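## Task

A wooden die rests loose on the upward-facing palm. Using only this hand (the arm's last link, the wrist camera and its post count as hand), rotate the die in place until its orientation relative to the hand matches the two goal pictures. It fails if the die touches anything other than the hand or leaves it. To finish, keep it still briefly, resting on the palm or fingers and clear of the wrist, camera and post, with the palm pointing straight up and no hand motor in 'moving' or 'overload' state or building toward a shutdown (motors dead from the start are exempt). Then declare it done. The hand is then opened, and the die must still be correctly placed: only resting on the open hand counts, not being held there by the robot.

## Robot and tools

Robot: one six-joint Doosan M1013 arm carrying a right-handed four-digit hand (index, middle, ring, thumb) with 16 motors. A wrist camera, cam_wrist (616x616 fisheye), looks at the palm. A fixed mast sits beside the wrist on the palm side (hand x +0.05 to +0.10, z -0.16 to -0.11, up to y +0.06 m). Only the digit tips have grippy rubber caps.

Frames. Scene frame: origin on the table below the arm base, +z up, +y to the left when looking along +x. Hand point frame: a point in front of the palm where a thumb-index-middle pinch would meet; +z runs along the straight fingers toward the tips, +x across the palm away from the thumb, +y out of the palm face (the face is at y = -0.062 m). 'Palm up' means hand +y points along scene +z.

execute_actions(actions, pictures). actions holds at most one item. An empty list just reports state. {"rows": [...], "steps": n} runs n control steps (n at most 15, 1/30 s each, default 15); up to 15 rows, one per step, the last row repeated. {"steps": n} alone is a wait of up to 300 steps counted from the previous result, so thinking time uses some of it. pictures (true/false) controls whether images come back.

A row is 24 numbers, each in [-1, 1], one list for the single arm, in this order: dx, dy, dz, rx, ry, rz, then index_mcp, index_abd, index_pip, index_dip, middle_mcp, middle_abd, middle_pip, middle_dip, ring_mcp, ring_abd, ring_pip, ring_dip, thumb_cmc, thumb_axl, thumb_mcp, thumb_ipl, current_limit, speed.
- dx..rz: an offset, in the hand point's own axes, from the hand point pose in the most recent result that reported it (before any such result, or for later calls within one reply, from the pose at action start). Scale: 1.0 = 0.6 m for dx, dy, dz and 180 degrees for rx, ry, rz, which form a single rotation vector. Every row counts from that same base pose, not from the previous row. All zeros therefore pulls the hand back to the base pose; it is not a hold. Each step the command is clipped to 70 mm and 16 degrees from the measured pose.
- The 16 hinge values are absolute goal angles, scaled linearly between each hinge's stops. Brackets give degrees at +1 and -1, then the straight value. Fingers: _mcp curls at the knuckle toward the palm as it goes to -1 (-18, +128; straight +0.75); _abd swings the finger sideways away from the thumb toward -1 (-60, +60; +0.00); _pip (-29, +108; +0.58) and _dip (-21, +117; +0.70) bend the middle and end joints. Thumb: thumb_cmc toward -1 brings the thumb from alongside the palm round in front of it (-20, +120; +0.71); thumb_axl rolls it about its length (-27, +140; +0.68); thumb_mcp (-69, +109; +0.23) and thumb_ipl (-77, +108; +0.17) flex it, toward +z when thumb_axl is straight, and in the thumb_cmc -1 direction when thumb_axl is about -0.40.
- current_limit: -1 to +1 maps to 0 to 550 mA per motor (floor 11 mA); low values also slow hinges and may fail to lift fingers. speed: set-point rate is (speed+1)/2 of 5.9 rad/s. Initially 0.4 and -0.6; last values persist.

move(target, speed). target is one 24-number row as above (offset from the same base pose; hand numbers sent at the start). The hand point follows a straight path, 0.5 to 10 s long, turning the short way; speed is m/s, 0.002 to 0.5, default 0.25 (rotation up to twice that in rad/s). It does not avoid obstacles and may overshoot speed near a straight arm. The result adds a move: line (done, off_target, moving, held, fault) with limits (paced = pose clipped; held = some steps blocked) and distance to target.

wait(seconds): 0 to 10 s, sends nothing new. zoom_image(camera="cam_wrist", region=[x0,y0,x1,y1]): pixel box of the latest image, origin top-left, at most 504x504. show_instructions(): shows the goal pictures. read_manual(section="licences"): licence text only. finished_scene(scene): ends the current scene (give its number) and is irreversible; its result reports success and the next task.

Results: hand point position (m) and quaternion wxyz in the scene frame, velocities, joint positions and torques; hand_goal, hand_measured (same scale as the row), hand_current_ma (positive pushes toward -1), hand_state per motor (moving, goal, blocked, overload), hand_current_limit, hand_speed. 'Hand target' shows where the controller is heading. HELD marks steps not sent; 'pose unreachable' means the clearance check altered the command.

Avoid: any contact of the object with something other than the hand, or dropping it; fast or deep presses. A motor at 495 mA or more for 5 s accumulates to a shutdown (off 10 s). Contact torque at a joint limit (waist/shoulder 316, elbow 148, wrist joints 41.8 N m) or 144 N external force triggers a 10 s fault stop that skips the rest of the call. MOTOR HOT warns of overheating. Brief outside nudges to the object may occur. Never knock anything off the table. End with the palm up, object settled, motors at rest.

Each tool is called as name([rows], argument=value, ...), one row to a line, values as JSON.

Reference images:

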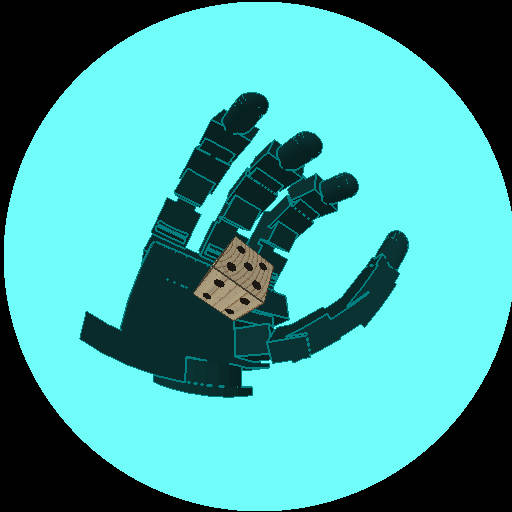

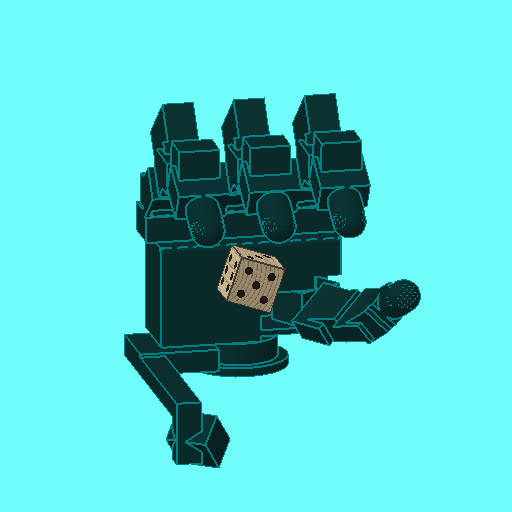

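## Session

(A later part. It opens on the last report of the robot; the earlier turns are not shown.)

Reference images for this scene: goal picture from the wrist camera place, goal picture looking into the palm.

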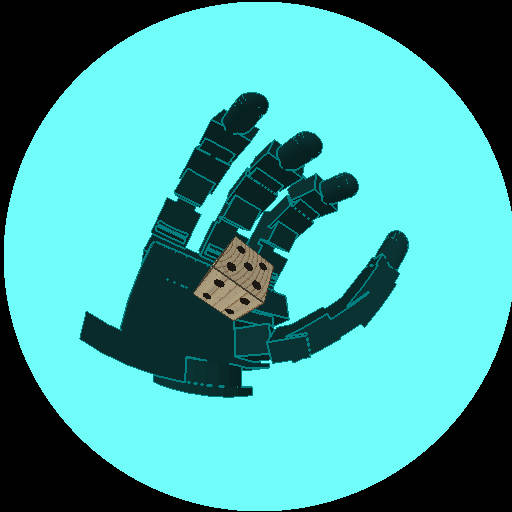

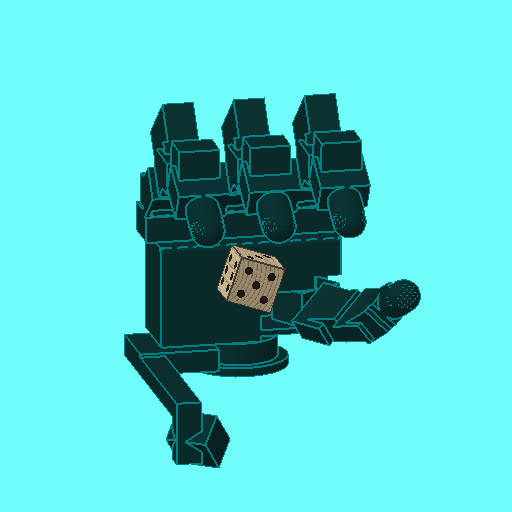

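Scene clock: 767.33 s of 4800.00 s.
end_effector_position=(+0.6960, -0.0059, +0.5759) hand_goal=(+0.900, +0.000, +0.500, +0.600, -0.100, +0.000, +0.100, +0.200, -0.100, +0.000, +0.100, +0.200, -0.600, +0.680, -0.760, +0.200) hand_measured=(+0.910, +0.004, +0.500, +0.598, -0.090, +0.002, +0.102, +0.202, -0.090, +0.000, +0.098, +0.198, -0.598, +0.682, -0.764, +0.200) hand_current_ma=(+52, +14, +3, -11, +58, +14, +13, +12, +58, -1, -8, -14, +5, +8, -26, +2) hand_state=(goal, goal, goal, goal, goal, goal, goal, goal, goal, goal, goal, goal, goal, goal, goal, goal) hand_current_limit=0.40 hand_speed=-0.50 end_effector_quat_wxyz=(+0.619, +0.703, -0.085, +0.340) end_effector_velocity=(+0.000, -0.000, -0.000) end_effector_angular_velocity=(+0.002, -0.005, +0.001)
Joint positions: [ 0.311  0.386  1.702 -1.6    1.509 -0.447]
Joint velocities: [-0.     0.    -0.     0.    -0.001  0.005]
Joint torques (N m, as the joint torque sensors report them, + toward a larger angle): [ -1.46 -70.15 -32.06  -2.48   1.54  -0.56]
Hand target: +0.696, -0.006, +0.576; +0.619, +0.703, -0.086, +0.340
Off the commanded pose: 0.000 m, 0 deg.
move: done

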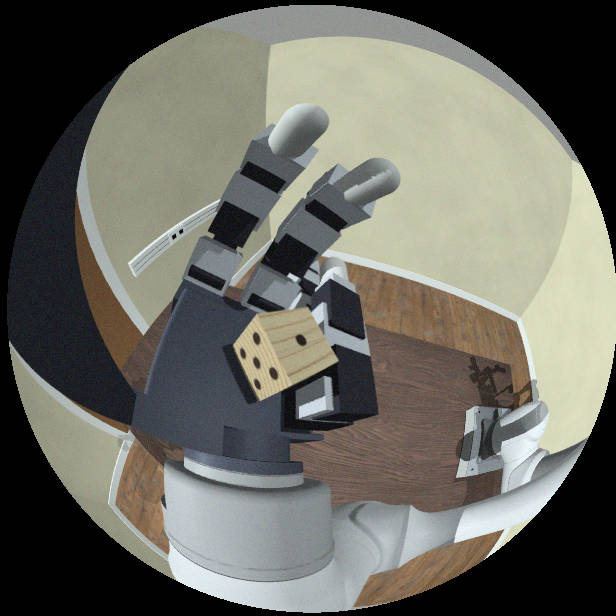

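move(target=[0,0,0,0,0,-0.2,0.9,0,0.5,0.6,0.55,0,-0.2,0.1,0.5,0,-0.2,0.1,-0.6,0.68,-0.3,0.2,0.4,-0.6], speed=0.2)

move(target=[0,0,0,0,0,0,-0.3,0,0.3,0.4,0.55,0,-0.2,0.1,0.5,0,-0.2,0.1,-0.2,0.68,0,0.2,0.4,-0.4])

move(target=[0,0,0,0.15,0,0,-0.3,0,0.3,0.4,0.55,0,-0.2,0.1,0.5,0,-0.2,0.1,-0.2,0.68,0,0.2,0.4,-0.4], speed=0.1)

zoom_image(camera="cam_wrist", region=[170, 170, 400, 400])

Scene clock: 787.07 s of 4800.00 s.
end_effector_position=(+0.6960, -0.0059, +0.5760) hand_goal=(+0.900, +0.000, +0.500, +0.600, +0.550, +0.000, -0.200, +0.100, +0.500, +0.000, -0.200, +0.100, -0.600, +0.680, -0.300, +0.200) hand_measured=(+0.910, +0.004, +0.500, +0.598, +0.558, +0.002, -0.196, +0.102, +0.506, +0.000, -0.198, +0.102, -0.598, +0.682, -0.310, +0.200) hand_current_ma=(+52, +14, +3, -11, +41, +14, +15, +12, +40, -1, +14, +12, +12, +9, -70, +2) hand_state=(goal, goal, goal, goal, goal, goal, goal, goal, goal, goal, goal, goal, goal, goal, goal, goal) hand_current_limit=0.40 hand_speed=-0.60 end_effector_quat_wxyz=(+0.694, +0.695, +0.136, +0.132) end_effector_velocity=(+0.000, +0.000, +0.001) end_effector_angular_velocity=(-0.002, +0.005, +0.000)
Joint positions: [ 0.306  0.346  1.821 -1.607  1.508 -0.996]
Joint velocities: [ 0.    -0.001  0.     0.    -0.    -0.006]
Joint torques (N m, as the joint torque sensors report them, + toward a larger angle): [  0.01 -64.05 -30.49  -2.33   1.71  -0.12]
Hand target: +0.696, -0.006, +0.576; +0.694, +0.695, +0.136, +0.132
Off the commanded pose: 0.000 m, 0 deg.
move: done

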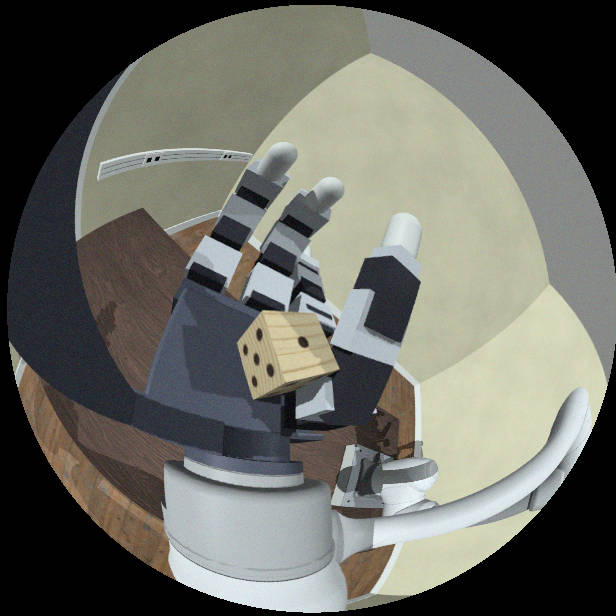

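Scene clock: 788.80 s of 4800.00 s.
end_effector_position=(+0.6960, -0.0059, +0.5760) hand_goal=(-0.300, +0.000, +0.300, +0.400, +0.550, +0.000, -0.200, +0.100, +0.500, +0.000, -0.200, +0.100, -0.200, +0.680, +0.000, +0.200) hand_measured=(-0.292, +0.004, +0.302, +0.402, +0.558, +0.002, -0.196, +0.102, +0.506, +0.000, -0.198, +0.102, -0.198, +0.682, -0.006, +0.200) hand_current_ma=(+45, +14, +12, +12, +41, +14, +15, +12, +40, -1, +14, +12, +16, +7, -39, +2) hand_state=(goal, goal, goal, goal, goal, goal, goal, goal, goal, goal, goal, goal, goal, goal, goal, goal) hand_current_limit=0.40 hand_speed=-0.40 end_effector_quat_wxyz=(+0.694, +0.695, +0.136, +0.132) end_effector_velocity=(+0.000, +0.001, +0.000) end_effector_angular_velocity=(-0.002, +0.001, +0.002)
Joint positions: [ 0.306  0.346  1.821 -1.607  1.508 -0.996]
Joint velocities: [ 0.     0.     0.001 -0.002 -0.001 -0.001]
Joint torques (N m, as the joint torque sensors report them, + toward a larger angle): [ -2.42 -64.74 -30.61  -2.18   1.67  -0.03]
Hand target: +0.696, -0.006, +0.576; +0.694, +0.695, +0.136, +0.132
Off the commanded pose: 0.000 m, 0 deg.
move: done

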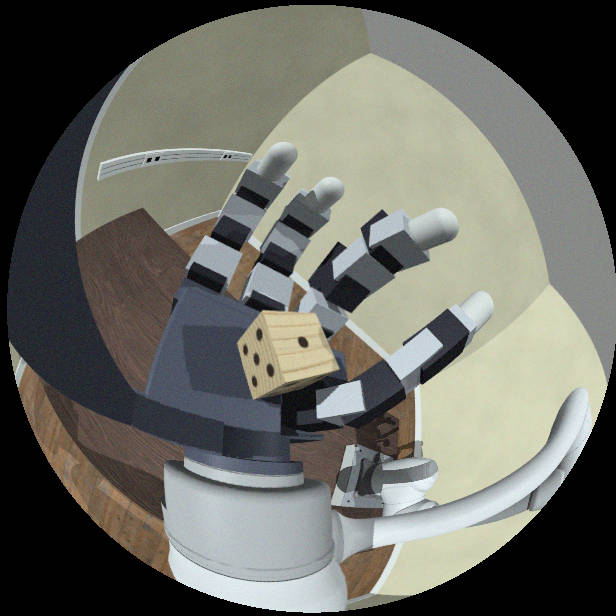

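Scene clock: 791.47 s of 4800.00 s.
end_effector_position=(+0.6960, -0.0057, +0.5760) hand_goal=(-0.300, +0.000, +0.300, +0.400, +0.550, +0.000, -0.200, +0.100, +0.500, +0.000, -0.200, +0.100, -0.200, +0.680, +0.000, +0.200) hand_measured=(-0.292, +0.004, +0.302, +0.402, +0.560, +0.002, -0.196, +0.102, +0.508, +0.000, -0.198, +0.102, -0.196, +0.682, -0.006, +0.200) hand_current_ma=(+45, +14, +12, +12, +55, +13, +15, +12, +51, -1, +14, +12, +16, +7, -39, +2) hand_state=(goal, goal, goal, goal, goal, goal, goal, goal, goal, goal, goal, goal, goal, goal, goal, goal) hand_current_limit=0.40 hand_speed=-0.40 end_effector_quat_wxyz=(+0.513, +0.837, +0.163, +0.097) end_effector_velocity=(+0.000, -0.001, +0.001) end_effector_angular_velocity=(+0.005, +0.002, -0.000)
Joint positions: [ 0.322  0.255  1.696 -1.138  1.362 -1.273]
Joint velocities: [-0.001 -0.001 -0.003  0.005 -0.001 -0.005]
Joint torques (N m, as the joint torque sensors report them, + toward a larger angle): [ -2.36 -62.02 -36.1   -0.83   0.68  -0.54]
Hand target: +0.696, -0.006, +0.576; +0.513, +0.837, +0.163, +0.097
Off the commanded pose: 0.000 m, 0 deg.
move: done

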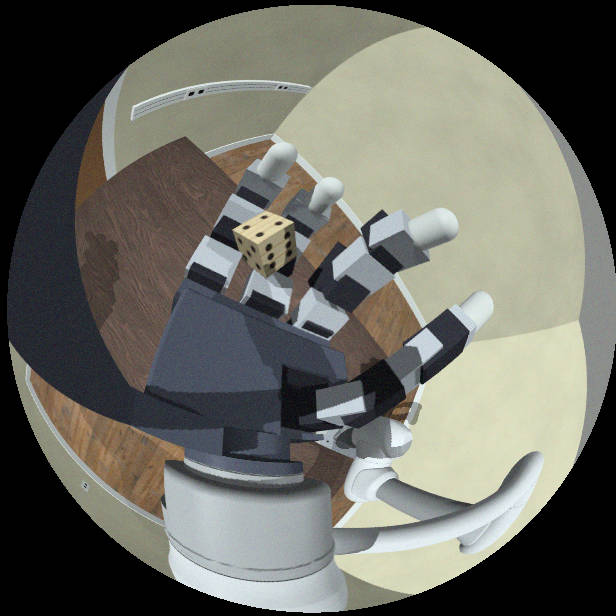

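Region (170, 170, 400, 400) of cam_wrist's 616x616 image, scaled by 2.191, with more detail than that image has.

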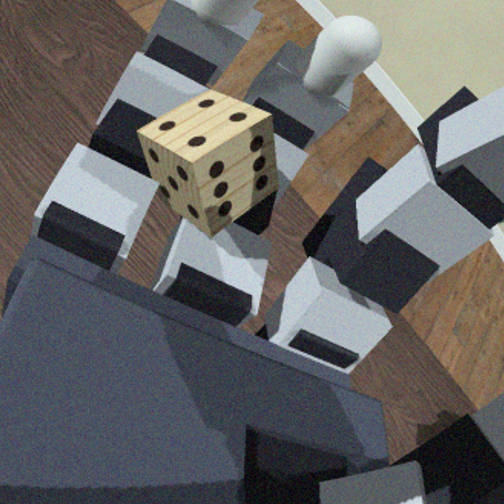

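execute_actions(actions=[])

Scene clock: 820.00 s of 4800.00 s.
end_effector_position=(+0.6960, -0.0057, +0.5761) hand_goal=(-0.300, +0.000, +0.300, +0.400, +0.550, +0.000, -0.200, +0.100, +0.500, +0.000, -0.200, +0.100, -0.200, +0.680, +0.000, +0.200) hand_measured=(-0.292, +0.004, +0.302, +0.402, +0.560, +0.002, -0.196, +0.102, +0.508, +0.000, -0.198, +0.102, -0.196, +0.682, -0.006, +0.200) hand_current_ma=(+45, +14, +12, +12, +54, +13, +15, +12, +51, -1, +14, +12, +16, +7, -39, +2) hand_state=(goal, goal, goal, goal, goal, goal, goal, goal, goal, goal, goal, goal, goal, goal, goal, goal) hand_current_limit=0.40 hand_speed=-0.40 end_effector_quat_wxyz=(+0.513, +0.837, +0.163, +0.097) end_effector_velocity=(+0.000, +0.001, -0.000) end_effector_angular_velocity=(+0.001, +0.000, +0.001)
Joint positions: [ 0.322  0.255  1.695 -1.137  1.362 -1.273]
Joint velocities: [ 0.001  0.    -0.     0.001 -0.    -0.   ]
Joint torques (N m, as the joint torque sensors report them, + toward a larger angle): [ -1.86 -61.7  -35.58  -0.43   0.95  -0.1 ]
Hand target: +0.696, -0.006, +0.576; +0.513, +0.837, +0.163, +0.097
Off the commanded pose: 0.000 m, 0 deg.
Steps of this call (steps 1 to 856: nothing new was sent). Readings (end_effector_position | what the end effector reports):
1: (+0.6960, -0.0057, +0.5760) | hand_goal=(-0.300, +0.000, +0.300, +0.400, +0.550, +0.000, -0.200, +0.100, +0.500, +0.000, -0.200, +0.100, -0.200, +0.680, +0.000, +0.200) hand_measured=(-0.292, +0.004, +0.302, +0.402, +0.560, +0.002, -0.196, +0.102, +0.508, +0.000, -0.198, +0.102, -0.196, +0.682, -0.006, +0.200) hand_current_ma=(+45, +14, +12, +12, +54, +13, +15, +12, +51, -1, +14, +12, +16, +7, -39, +2) hand_state=(goal, goal, goal, goal, goal, goal, goal, goal, goal, goal, goal, goal, goal, goal, goal, goal) hand_current_limit=0.40 hand_speed=-0.40
2: (+0.6960, -0.0057, +0.5761) | hand_goal=(-0.300, +0.000, +0.300, +0.400, +0.550, +0.000, -0.200, +0.100, +0.500, +0.000, -0.200, +0.100, -0.200, +0.680, +0.000, +0.200) hand_measured=(-0.292, +0.004, +0.302, +0.402, +0.560, +0.002, -0.196, +0.102, +0.508, +0.000, -0.198, +0.102, -0.196, +0.682, -0.006, +0.200) hand_current_ma=(+45, +14, +12, +12, +54, +13, +15, +12, +51, -1, +14, +12, +16, +7, -39, +2) hand_state=(goal, goal, goal, goal, goal, goal, goal, goal, goal, goal, goal, goal, goal, goal, goal, goal) hand_current_limit=0.40 hand_speed=-0.40
4: (+0.6960, -0.0057, +0.5761) | hand_goal=(-0.300, +0.000, +0.300, +0.400, +0.550, +0.000, -0.200, +0.100, +0.500, +0.000, -0.200, +0.100, -0.200, +0.680, +0.000, +0.200) hand_measured=(-0.292, +0.004, +0.302, +0.402, +0.560, +0.002, -0.196, +0.102, +0.508, +0.000, -0.198, +0.102, -0.196, +0.682, -0.006, +0.200) hand_current_ma=(+45, +14, +12, +12, +54, +13, +15, +12, +51, -1, +14, +12, +16, +7, -39, +2) hand_state=(goal, goal, goal, goal, goal, goal, goal, goal, goal, goal, goal, goal, goal, goal, goal, goal) hand_current_limit=0.40 hand_speed=-0.40
8: (+0.6960, -0.0057, +0.5761) | hand_goal=(-0.300, +0.000, +0.300, +0.400, +0.550, +0.000, -0.200, +0.100, +0.500, +0.000, -0.200, +0.100, -0.200, +0.680, +0.000, +0.200) hand_measured=(-0.292, +0.004, +0.302, +0.402, +0.560, +0.002, -0.196, +0.102, +0.508, +0.000, -0.198, +0.102, -0.196, +0.682, -0.006, +0.200) hand_current_ma=(+45, +14, +12, +12, +54, +13, +15, +12, +51, -1, +14, +12, +16, +7, -39, +2) hand_state=(goal, goal, goal, goal, goal, goal, goal, goal, goal, goal, goal, goal, goal, goal, goal, goal) hand_current_limit=0.40 hand_speed=-0.40
856: the state above

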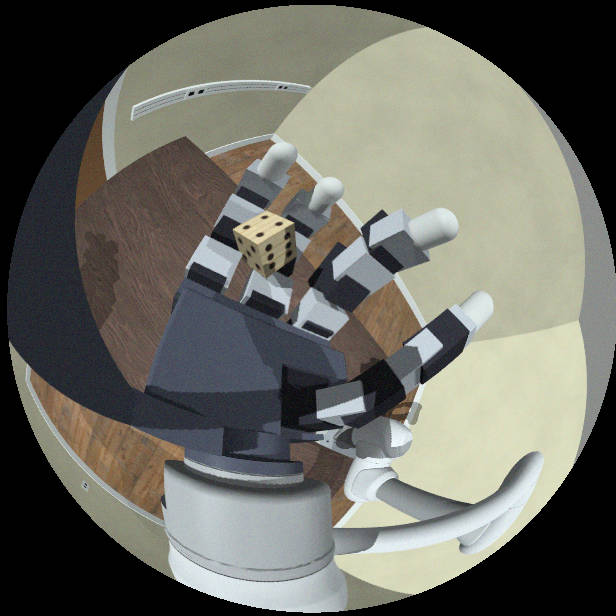

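move(target=[0,0,0,-0.04,0,0,0.1,0,0.3,0.4,0.55,0,-0.75,0.1,0.55,0,0.15,-0.1,-0.2,0.68,0,0.2,0.4,-0.7])

Scene clock: 836.93 s of 4800.00 s.
end_effector_position=(+0.6960, -0.0057, +0.5760) hand_goal=(+0.100, +0.000, +0.300, +0.400, +0.550, +0.000, -0.750, +0.100, +0.550, +0.000, +0.150, -0.100, -0.200, +0.680, +0.000, +0.200) hand_measured=(+0.108, +0.004, +0.302, +0.402, +0.560, +0.002, -0.746, +0.102, +0.558, +0.000, +0.150, -0.098, -0.196, +0.682, -0.006, +0.200) hand_current_ma=(+46, +14, +12, +12, +54, +13, +20, +12, +50, -1, +0, +15, +16, +7, -39, +2) hand_state=(goal, goal, goal, goal, goal, goal, goal, goal, goal, goal, goal, goal, goal, goal, goal, goal) hand_current_limit=0.40 hand_speed=-0.70 end_effector_quat_wxyz=(+0.564, +0.804, +0.156, +0.107) end_effector_velocity=(-0.000, -0.001, -0.000) end_effector_angular_velocity=(-0.001, -0.000, -0.001)
Joint positions: [ 0.327  0.275  1.733 -1.268  1.387 -1.193]
Joint velocities: [-0.001  0.     0.001 -0.001  0.     0.001]
Joint torques (N m, as the joint torque sensors report them, + toward a larger angle): [ -1.45 -61.73 -34.3   -0.9    0.96  -0.45]
Hand target: +0.696, -0.006, +0.576; +0.564, +0.804, +0.156, +0.107
Off the commanded pose: 0.000 m, 0 deg.
move: done

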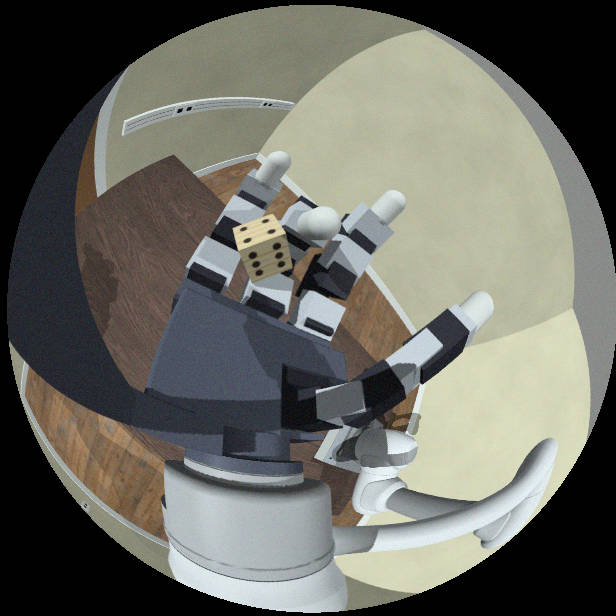

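move(target=[0,0,0,0,0,0,0.3,0,0.3,0.4,0.55,0,-1,-0.3,0.55,0,0.25,-0.1,-0.2,0.68,0,0.2,0.4,-0.7])

Scene clock: 842.93 s of 4800.00 s.
end_effector_position=(+0.6960, -0.0057, +0.5760) hand_goal=(+0.300, +0.000, +0.300, +0.400, +0.550, +0.000, -1.000, -0.300, +0.550, +0.000, +0.250, -0.100, -0.200, +0.680, +0.000, +0.200) hand_measured=(+0.310, +0.004, +0.302, +0.402, +0.528, +0.000, -0.868, -0.186, +0.588, +0.000, +0.250, -0.098, -0.196, +0.682, -0.006, +0.200) hand_current_ma=(+52, +14, +12, +12, -121, +3, +385, +382, +233, -1, +1, +15, +16, +7, -39, +2) hand_state=(goal, goal, goal, goal, blocked, goal, blocked, blocked, blocked, goal, goal, goal, goal, goal, goal, goal) hand_current_limit=0.40 hand_speed=-0.70 end_effector_quat_wxyz=(+0.564, +0.804, +0.156, +0.107) end_effector_velocity=(-0.000, -0.001, +0.000) end_effector_angular_velocity=(-0.001, -0.001, -0.002)
Joint positions: [ 0.327  0.275  1.733 -1.268  1.387 -1.193]
Joint velocities: [-0.001 -0.     0.001 -0.001  0.001  0.002]
Joint torques (N m, as the joint torque sensors report them, + toward a larger angle): [ -1.49 -63.93 -33.7   -1.26   1.11  -0.36]
Hand target: +0.696, -0.006, +0.576; +0.564, +0.804, +0.156, +0.107
Off the commanded pose: 0.000 m, 0 deg.
move: done

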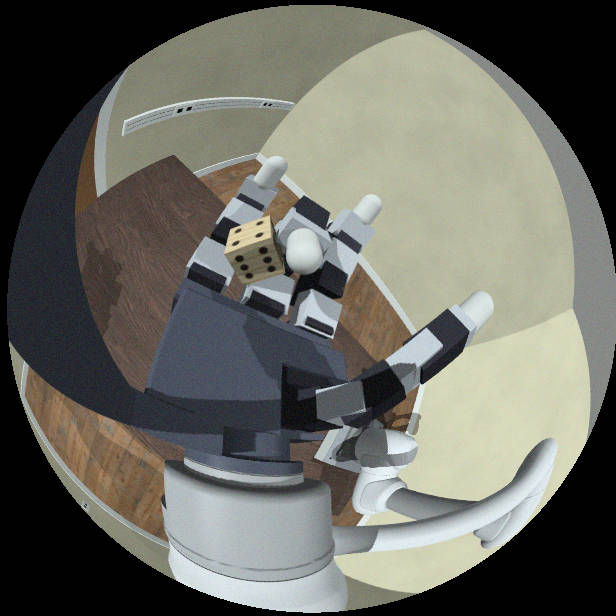

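move(target=[0,0,0,0.03,0,0.03,0.3,0,0.3,0.4,0.55,0,-0.45,0.3,0.5,0,0.25,-0.2,-0.2,0.68,0,0.2,0.4,-0.7])

zoom_image(camera="cam_wrist", region=[170,130,420,360])

Scene clock: 851.67 s of 4800.00 s.
end_effector_position=(+0.6960, -0.0057, +0.5760) hand_goal=(+0.300, +0.000, +0.300, +0.400, +0.550, +0.000, -0.450, +0.300, +0.500, +0.000, +0.250, -0.200, -0.200, +0.680, +0.000, +0.200) hand_measured=(+0.310, +0.004, +0.302, +0.402, +0.558, +0.000, -0.452, +0.298, +0.524, +0.000, +0.250, -0.198, -0.196, +0.682, -0.006, +0.200) hand_current_ma=(+53, +14, +12, +12, +46, +3, -6, -14, +140, -1, +1, +15, +17, +7, -39, +2) hand_state=(goal, goal, goal, goal, goal, goal, goal, goal, blocked, goal, goal, goal, goal, goal, goal, goal) hand_current_limit=0.40 hand_speed=-0.70 end_effector_quat_wxyz=(+0.520, +0.836, +0.123, +0.126) end_effector_velocity=(+0.000, -0.001, +0.000) end_effector_angular_velocity=(-0.000, -0.000, -0.002)
Joint positions: [ 0.323  0.268  1.689 -1.171  1.365 -1.165]
Joint velocities: [-0.002  0.    -0.    -0.     0.    -0.   ]
Joint torques (N m, as the joint torque sensors report them, + toward a larger angle): [ -0.82 -63.43 -34.91  -0.54   0.93  -0.17]
Hand target: +0.696, -0.006, +0.576; +0.520, +0.836, +0.123, +0.126
Off the commanded pose: 0.000 m, 0 deg.
move: done

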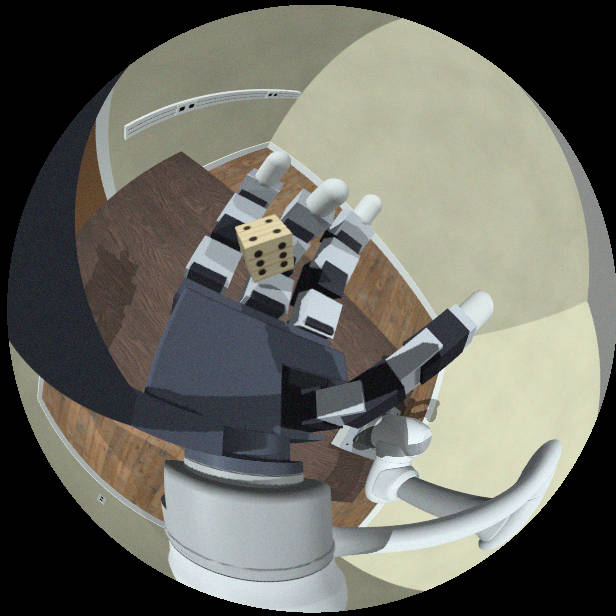

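Region (170, 130, 420, 360) of cam_wrist's 616x616 image, scaled by 2.016, with more detail than that image has; it fills the top 464 rows of this view, and the rest is white.

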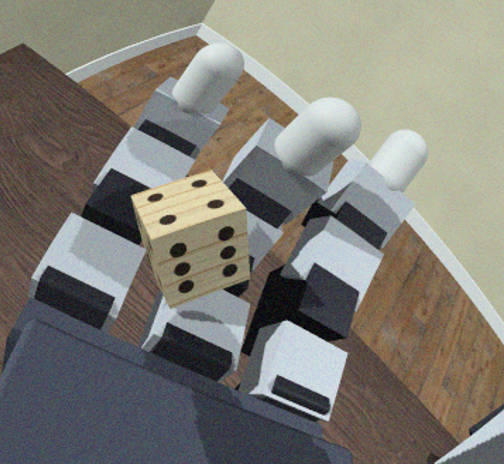

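move(target=[0,0,0,0,0,-0.03,0.3,0,0.3,0.4,0.5,0,-1,0.6,0.6,0,0.3,-0.2,-0.2,0.68,0,0.2,0.4,-0.7])

zoom_image(camera="cam_wrist", region=[170,130,420,360])

Scene clock: 864.73 s of 4800.00 s.
end_effector_position=(+0.6960, -0.0057, +0.5761) hand_goal=(+0.300, +0.000, +0.300, +0.400, +0.500, +0.000, -1.000, +0.600, +0.600, +0.000, +0.300, -0.200, -0.200, +0.680, +0.000, +0.200) hand_measured=(+0.310, +0.004, +0.302, +0.402, +0.520, +0.000, -0.992, +0.598, +0.608, +0.000, +0.300, -0.198, -0.196, +0.682, -0.006, +0.200) hand_current_ma=(+53, +14, +12, +12, +110, +3, +42, -13, +51, -1, +1, +15, +17, +7, -39, +2) hand_state=(goal, goal, goal, goal, blocked, goal, goal, goal, goal, goal, goal, goal, goal, goal, goal, goal) hand_current_limit=0.40 hand_speed=-0.70 end_effector_quat_wxyz=(+0.526, +0.829, +0.162, +0.101) end_effector_velocity=(-0.000, -0.001, +0.000) end_effector_angular_velocity=(+0.000, +0.001, -0.002)
Joint positions: [ 0.324  0.258  1.707 -1.172  1.363 -1.252]
Joint velocities: [-0.001 -0.    -0.     0.001  0.001 -0.   ]
Joint torques (N m, as the joint torque sensors report them, + toward a larger angle): [ -1.51 -62.56 -35.    -0.42   0.96  -0.02]
Hand target: +0.696, -0.006, +0.576; +0.525, +0.829, +0.162, +0.101
Off the commanded pose: 0.000 m, 0 deg.
move: done

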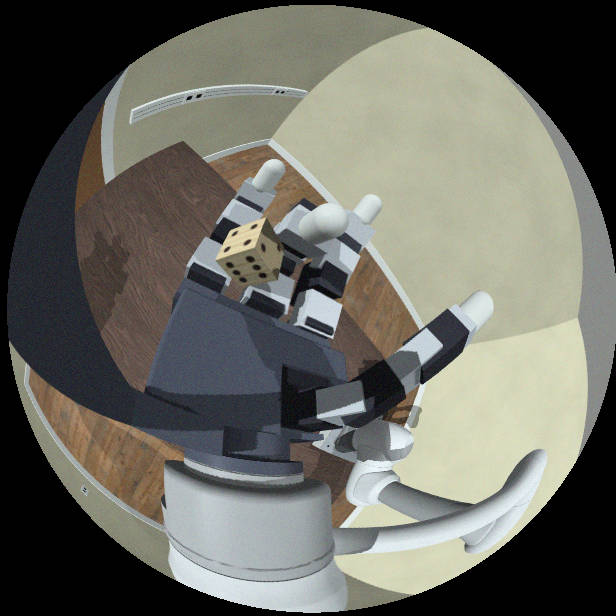

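Region (170, 130, 420, 360) of cam_wrist's 616x616 image, scaled by 2.016, with more detail than that image has; it fills the top 464 rows of this view, and the rest is white.

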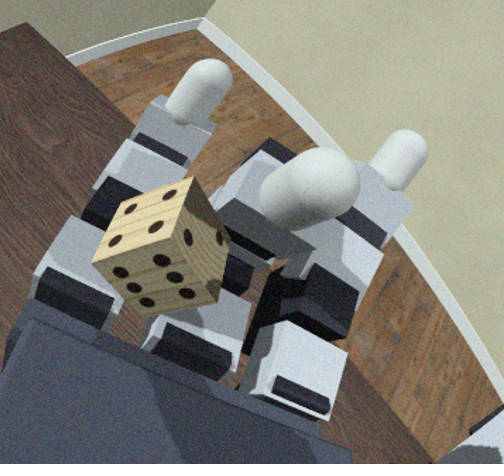

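move(target=[0,0,0,0,0,0,0.2,0,0.3,0.4,0.62,0,0.3,-0.3,0.45,0,0.3,-0.3,-0.2,0.68,0,0.2,0.4,-0.7])

zoom_image(camera="cam_wrist", region=[170,130,420,360])

Scene clock: 878.90 s of 4800.00 s.
end_effector_position=(+0.6960, -0.0057, +0.5761) hand_goal=(+0.200, +0.000, +0.300, +0.400, +0.620, +0.000, +0.300, -0.300, +0.450, +0.000, +0.300, -0.300, -0.200, +0.680, +0.000, +0.200) hand_measured=(+0.228, +0.004, +0.302, +0.402, +0.630, +0.000, +0.300, -0.298, +0.474, +0.000, +0.300, -0.298, -0.196, +0.682, -0.006, +0.200) hand_current_ma=(+145, +14, +12, +12, +52, +3, +1, +14, +139, -1, +2, +15, +17, +7, -39, +2) hand_state=(blocked, goal, goal, goal, goal, goal, goal, goal, blocked, goal, goal, goal, goal, goal, goal, goal) hand_current_limit=0.40 hand_speed=-0.70 end_effector_quat_wxyz=(+0.526, +0.829, +0.162, +0.101) end_effector_velocity=(-0.000, -0.001, +0.000) end_effector_angular_velocity=(+0.001, -0.001, -0.001)
Joint positions: [ 0.324  0.258  1.707 -1.172  1.363 -1.252]
Joint velocities: [-0.001 -0.    -0.     0.     0.     0.001]
Joint torques (N m, as the joint torque sensors report them, + toward a larger angle): [ -1.34 -62.21 -35.05  -0.71   1.1   -0.03]
Hand target: +0.696, -0.006, +0.576; +0.526, +0.829, +0.162, +0.101
Off the commanded pose: 0.000 m, 0 deg.
move: done

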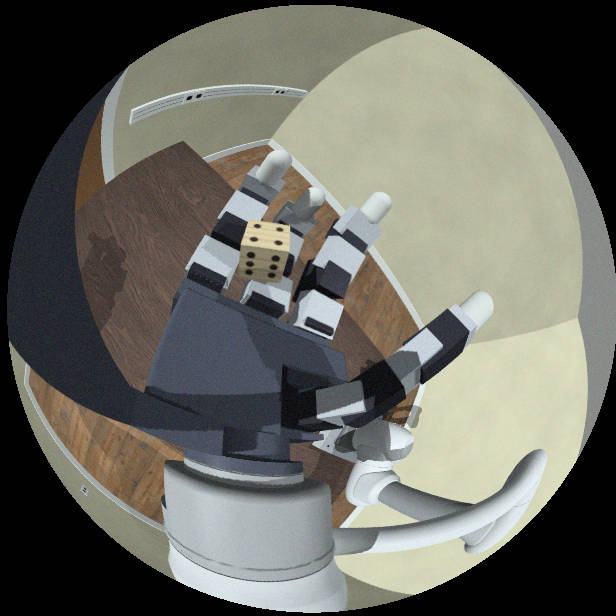

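Region (170, 130, 420, 360) of cam_wrist's 616x616 image, scaled by 2.016, with more detail than that image has; it fills the top 464 rows of this view, and the rest is white.

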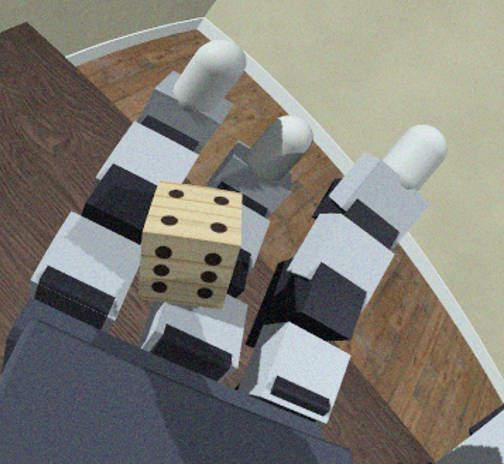

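move(target=[0,0,0,0.07,0,0.03,0.35,0,0.45,0.2,0.62,0,0.5,-0.5,0.4,0,0.45,0.2,-0.2,0.68,0,0.2,0.4,-0.7], speed=0.1)

zoom_image(camera="cam_wrist", region=[170,130,420,360])

Scene clock: 892.80 s of 4800.00 s.
end_effector_position=(+0.6960, -0.0056, +0.5761) hand_goal=(+0.350, +0.000, +0.450, +0.200, +0.620, +0.000, +0.500, -0.500, +0.400, +0.000, +0.450, +0.200, -0.200, +0.680, +0.000, +0.200) hand_measured=(+0.360, +0.004, +0.450, +0.204, +0.630, +0.000, +0.500, -0.496, +0.424, +0.000, +0.450, +0.198, -0.196, +0.682, -0.006, +0.200) hand_current_ma=(+54, +14, +2, +19, +52, +3, +0, +16, +140, -1, +2, -11, +17, +7, -39, +2) hand_state=(goal, goal, goal, goal, goal, goal, goal, goal, blocked, goal, goal, goal, goal, goal, goal, goal) hand_current_limit=0.40 hand_speed=-0.70 end_effector_quat_wxyz=(+0.426, +0.888, +0.133, +0.107) end_effector_velocity=(+0.000, -0.000, +0.000) end_effector_angular_velocity=(+0.004, -0.000, -0.000)
Joint positions: [ 0.304  0.236  1.624 -0.94   1.335 -1.309]
Joint velocities: [-0.001 -0.    -0.002  0.004 -0.001 -0.002]
Joint torques (N m, as the joint torque sensors report them, + toward a larger angle): [ -1.45 -62.98 -37.19   0.24   0.57  -0.22]
Hand target: +0.696, -0.006, +0.576; +0.426, +0.888, +0.133, +0.107
Off the commanded pose: 0.000 m, 0 deg.
move: done

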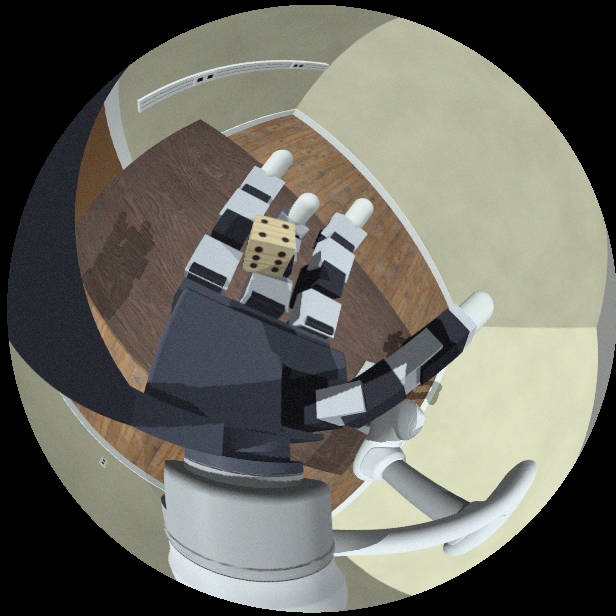

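Region (170, 130, 420, 360) of cam_wrist's 616x616 image, scaled by 2.016, with more detail than that image has; it fills the top 464 rows of this view, and the rest is white.

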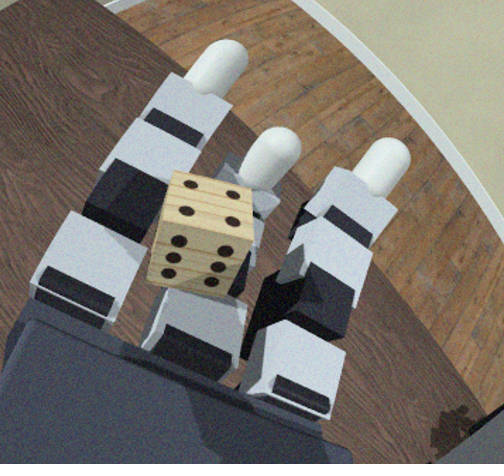

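move(target=[0,0,0,-0.12,0,0,0.35,0,0.3,0.2,0.62,0,-0.35,-0.4,0.4,0,0.3,0.2,-0.2,0.68,0,0.2,0.4,-0.7], speed=0.15)

zoom_image(camera="cam_wrist", region=[170,130,420,360])

Scene clock: 900.30 s of 4800.00 s.
end_effector_position=(+0.6960, -0.0057, +0.5760) hand_goal=(+0.350, +0.000, +0.300, +0.200, +0.620, +0.000, -0.350, -0.400, +0.400, +0.000, +0.300, +0.200, -0.200, +0.680, +0.000, +0.200) hand_measured=(+0.360, +0.004, +0.308, +0.204, +0.630, +0.000, -0.338, -0.400, +0.422, +0.000, +0.308, +0.198, -0.196, +0.682, -0.006, +0.200) hand_current_ma=(+55, +14, +42, +17, +53, +3, +58, -5, +137, -1, +43, -11, +19, +7, -39, +2) hand_state=(goal, goal, goal, goal, goal, goal, goal, goal, blocked, goal, goal, goal, goal, goal, goal, goal) hand_current_limit=0.40 hand_speed=-0.70 end_effector_quat_wxyz=(+0.585, +0.793, +0.111, +0.130) end_effector_velocity=(-0.001, -0.001, -0.000) end_effector_angular_velocity=(-0.008, -0.001, -0.003)
Joint positions: [ 0.325  0.304  1.724 -1.321  1.423 -1.075]
Joint velocities: [-0.001  0.002  0.002 -0.007  0.005  0.004]
Joint torques (N m, as the joint torque sensors report them, + toward a larger angle): [ -0.78 -66.52 -33.6   -1.37   1.38  -0.49]
Hand target: +0.696, -0.006, +0.576; +0.585, +0.793, +0.111, +0.130
Off the commanded pose: 0.000 m, 0 deg.
move: done

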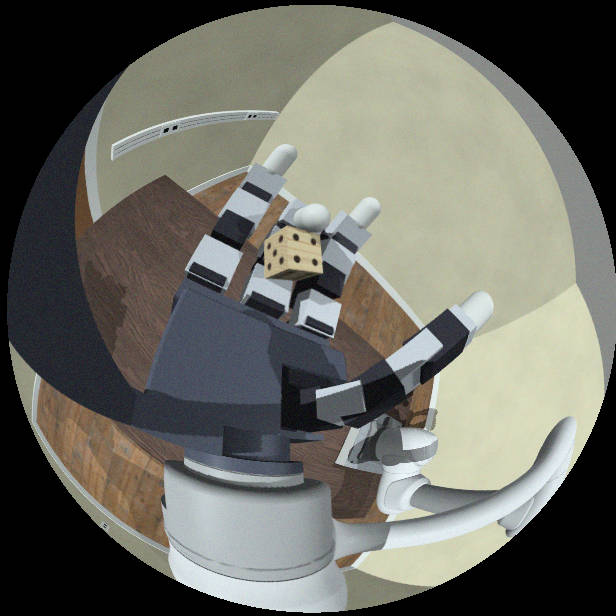

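Region (170, 130, 420, 360) of cam_wrist's 616x616 image, scaled by 2.016, with more detail than that image has; it fills the top 464 rows of this view, and the rest is white.

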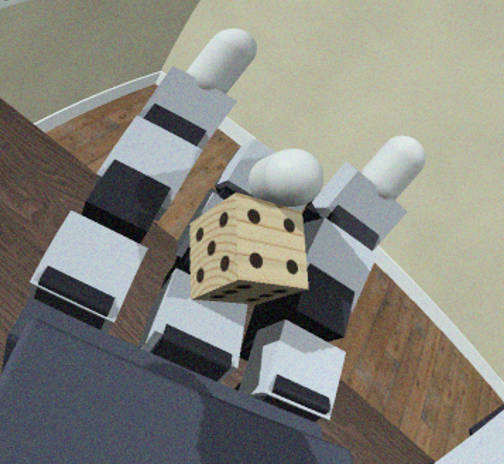

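move(target=[0,0,0,-0.05,0,0,0.6,0,0.2,0.0,0.55,0,-0.6,-0.1,0.4,0,0.3,0.2,-0.2,0.68,0,0.2,0.4,-0.75], speed=0.15)

zoom_image(camera="cam_wrist", region=[170,130,420,360])

Scene clock: 906.93 s of 4800.00 s.
end_effector_position=(+0.6960, -0.0058, +0.5761) hand_goal=(+0.600, +0.000, +0.200, +0.000, +0.550, +0.000, -0.600, -0.100, +0.400, +0.000, +0.300, +0.200, -0.200, +0.680, +0.000, +0.200) hand_measured=(+0.610, +0.004, +0.206, +0.002, +0.572, +0.000, -0.596, -0.104, +0.422, +0.000, +0.308, +0.198, -0.196, +0.682, -0.006, +0.200) hand_current_ma=(+51, +14, +41, +15, +121, +3, +17, -19, +137, -1, +41, -11, +20, +7, -39, +2) hand_state=(goal, goal, goal, goal, blocked, goal, goal, goal, blocked, goal, goal, goal, goal, goal, goal, goal) hand_current_limit=0.40 hand_speed=-0.75 end_effector_quat_wxyz=(+0.645, +0.745, +0.101, +0.139) end_effector_velocity=(+0.000, -0.000, +0.001) end_effector_angular_velocity=(-0.008, -0.004, -0.001)
Joint positions: [ 0.319  0.338  1.758 -1.468  1.485 -0.991]
Joint velocities: [-0.001  0.002  0.001 -0.008  0.004  0.004]
Joint torques (N m, as the joint torque sensors report them, + toward a larger angle): [ -0.41 -63.46 -32.38  -2.04   1.33  -0.44]
Hand target: +0.696, -0.006, +0.576; +0.645, +0.744, +0.101, +0.139
Off the commanded pose: 0.000 m, 0 deg.
move: done

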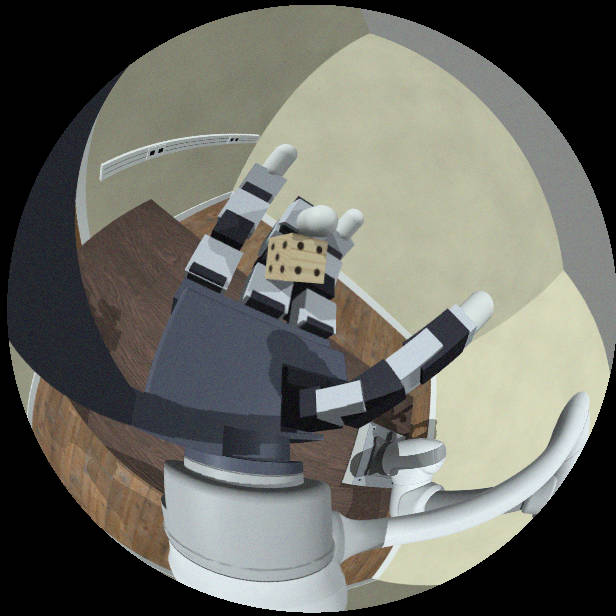

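Region (170, 130, 420, 360) of cam_wrist's 616x616 image, scaled by 2.016, with more detail than that image has; it fills the top 464 rows of this view, and the rest is white.

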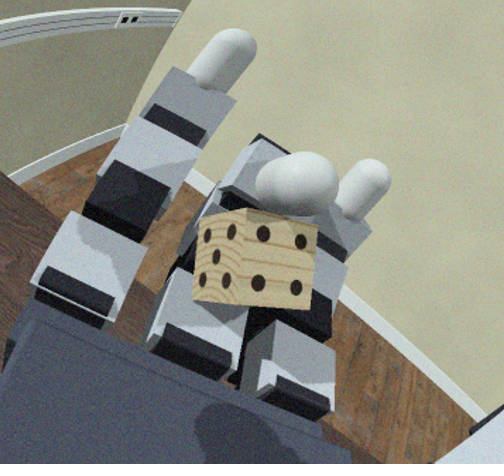

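move(target=[0,0,0,0,0,-0.03,0.8,0.15,0.1,0.0,0.4,0,-0.5,0.1,0.4,0,0.3,0.2,0.1,0.68,-0.6,0.1,0.4,-0.75], speed=0.15)

zoom_image(camera="cam_wrist", region=[200,150,450,400])

Scene clock: 916.60 s of 4800.00 s.
end_effector_position=(+0.6960, -0.0058, +0.5761) hand_goal=(+0.800, +0.150, +0.100, +0.000, +0.400, +0.000, -0.500, +0.100, +0.400, +0.000, +0.300, +0.200, +0.100, +0.680, -0.600, +0.100) hand_measured=(+0.810, +0.146, +0.108, +0.002, +0.422, +0.000, -0.504, +0.096, +0.422, +0.000, +0.308, +0.198, +0.104, +0.682, -0.602, +0.100) hand_current_ma=(+50, -15, +42, +15, +114, +3, -17, -19, +136, -1, +40, -11, +26, +13, -14, +6) hand_state=(goal, goal, goal, goal, blocked, goal, goal, goal, blocked, goal, goal, goal, goal, goal, goal, goal) hand_current_limit=0.40 hand_speed=-0.75 end_effector_quat_wxyz=(+0.651, +0.739, +0.136, +0.108) end_effector_velocity=(+0.000, -0.001, -0.000) end_effector_angular_velocity=(+0.002, -0.000, +0.000)
Joint positions: [ 0.319  0.329  1.776 -1.468  1.484 -1.077]
Joint velocities: [-0.001 -0.    -0.     0.001 -0.002  0.   ]
Joint torques (N m, as the joint torque sensors report them, + toward a larger angle): [ -2.09 -66.13 -31.81  -1.61   1.49  -0.38]
Hand target: +0.696, -0.006, +0.576; +0.651, +0.739, +0.136, +0.108
Off the commanded pose: 0.000 m, 0 deg.
move: done

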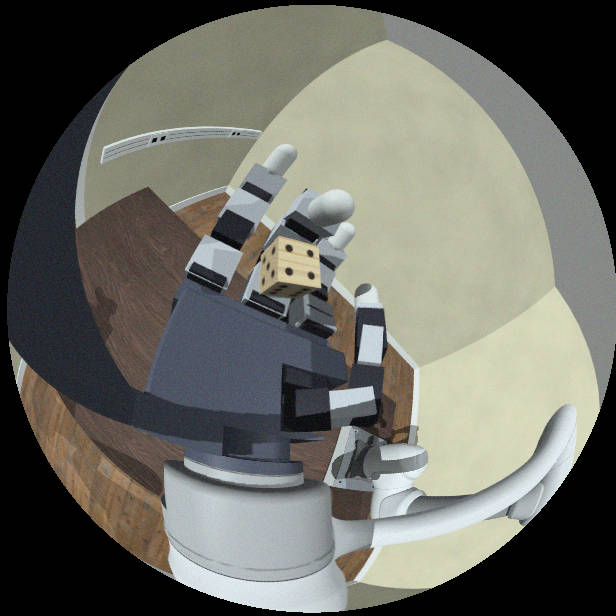

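Region (200, 150, 450, 400) of cam_wrist's 616x616 image, scaled by 2.016, with more detail than that image has.

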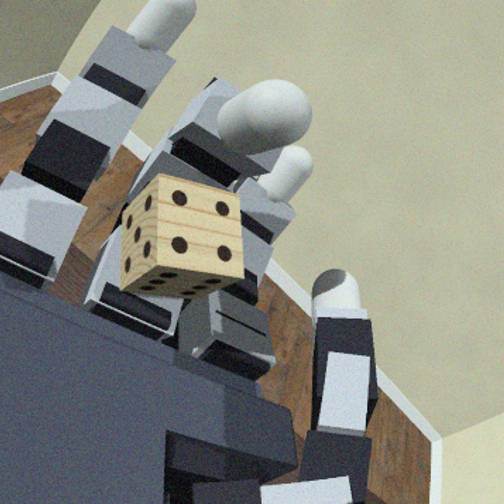

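move(target=[0,0,0,0.1,0,0,0.4,0,0.4,0.2,0.62,0,0.3,-0.4,0.4,0,0.45,0.2,0.1,0.68,-0.6,0.1,0.4,-0.7], speed=0.15)

move(target=[0,0,0,0.08,0,0,0.38,0,0.45,0.2,0.62,0,0.5,-0.5,0.4,0,0.45,0.2,0.1,0.68,-0.6,0.1,0.4,-0.7], speed=0.1)

zoom_image(camera="cam_wrist", region=[170,130,420,360])

Scene clock: 931.10 s of 4800.00 s.
end_effector_position=(+0.6960, -0.0056, +0.5761) hand_goal=(+0.400, +0.000, +0.400, +0.200, +0.620, +0.000, +0.300, -0.400, +0.400, +0.000, +0.450, +0.200, +0.100, +0.680, -0.600, +0.100) hand_measured=(+0.428, +0.004, +0.400, +0.198, +0.630, +0.000, +0.300, -0.398, +0.422, +0.000, +0.450, +0.198, +0.104, +0.682, -0.602, +0.100) hand_current_ma=(+148, +15, +2, -12, +52, +3, +0, +14, +134, -1, +2, -11, +26, +13, -14, +6) hand_state=(blocked, goal, goal, goal, goal, goal, goal, goal, blocked, goal, goal, goal, goal, goal, goal, goal) hand_current_limit=0.40 hand_speed=-0.70 end_effector_quat_wxyz=(+0.528, +0.832, +0.151, +0.086) end_effector_velocity=(+0.000, +0.000, +0.000) end_effector_angular_velocity=(+0.007, +0.002, +0.001)
Joint positions: [ 0.323  0.273  1.687 -1.157  1.401 -1.256]
Joint velocities: [-0.    -0.001 -0.003  0.008 -0.001 -0.005]
Joint torques (N m, as the joint torque sensors report them, + toward a larger angle): [  0.04 -62.78 -34.86  -0.68   1.06   0.3 ]
Hand target: +0.696, -0.006, +0.576; +0.527, +0.832, +0.151, +0.085
Off the commanded pose: 0.000 m, 0 deg.
move: done

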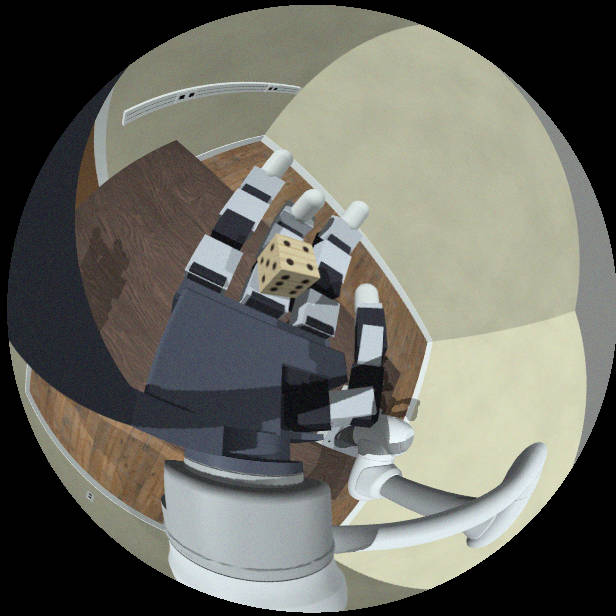

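Scene clock: 932.67 s of 4800.00 s.
end_effector_position=(+0.6961, -0.0055, +0.5761) hand_goal=(+0.380, +0.000, +0.450, +0.200, +0.620, +0.000, +0.500, -0.500, +0.400, +0.000, +0.450, +0.200, +0.100, +0.680, -0.600, +0.100) hand_measured=(+0.408, +0.004, +0.450, +0.198, +0.630, +0.000, +0.502, -0.496, +0.422, +0.000, +0.450, +0.198, +0.104, +0.682, -0.602, +0.100) hand_current_ma=(+146, +15, +2, -11, +59, +3, +6, +16, +134, -1, +2, -11, +26, +13, -14, +6) hand_state=(blocked, goal, goal, goal, goal, goal, goal, goal, blocked, goal, goal, goal, goal, goal, goal, goal) hand_current_limit=0.40 hand_speed=-0.70 end_effector_quat_wxyz=(+0.419, +0.891, +0.160, +0.066) end_effector_velocity=(-0.000, -0.001, +0.000) end_effector_angular_velocity=(+0.005, +0.002, -0.001)
Joint positions: [ 0.3    0.242  1.606 -0.896  1.381 -1.411]
Joint velocities: [-0.002 -0.001 -0.002  0.006  0.001 -0.004]
Joint torques (N m, as the joint torque sensors report them, + toward a larger angle): [  0.79 -61.37 -37.94   0.61   0.34  -0.16]
Hand target: +0.696, -0.006, +0.576; +0.419, +0.891, +0.160, +0.066
Off the commanded pose: 0.000 m, 0 deg.
move: done

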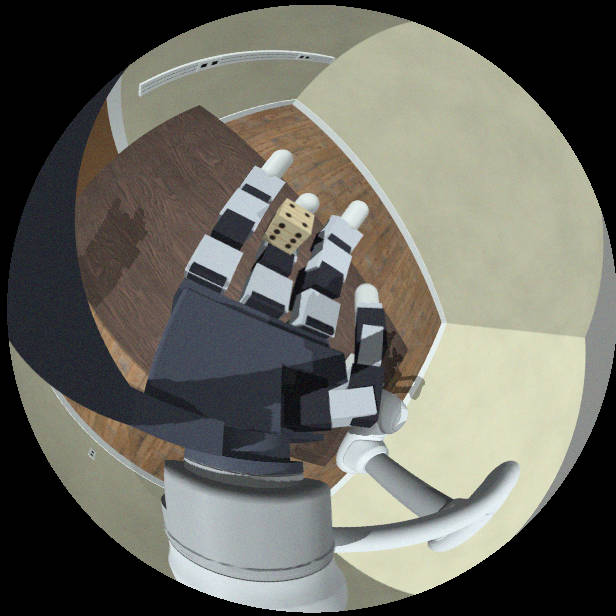

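Region (170, 130, 420, 360) of cam_wrist's 616x616 image, scaled by 2.016, with more detail than that image has; it fills the top 464 rows of this view, and the rest is white.

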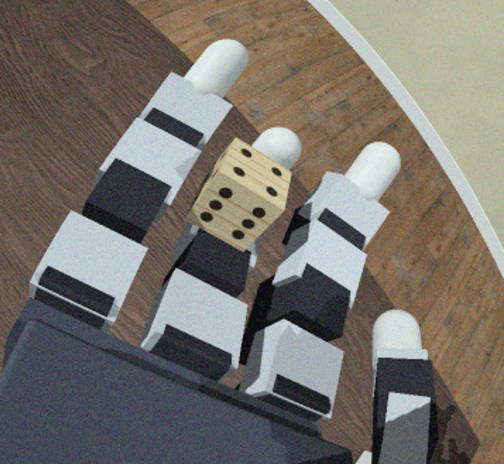

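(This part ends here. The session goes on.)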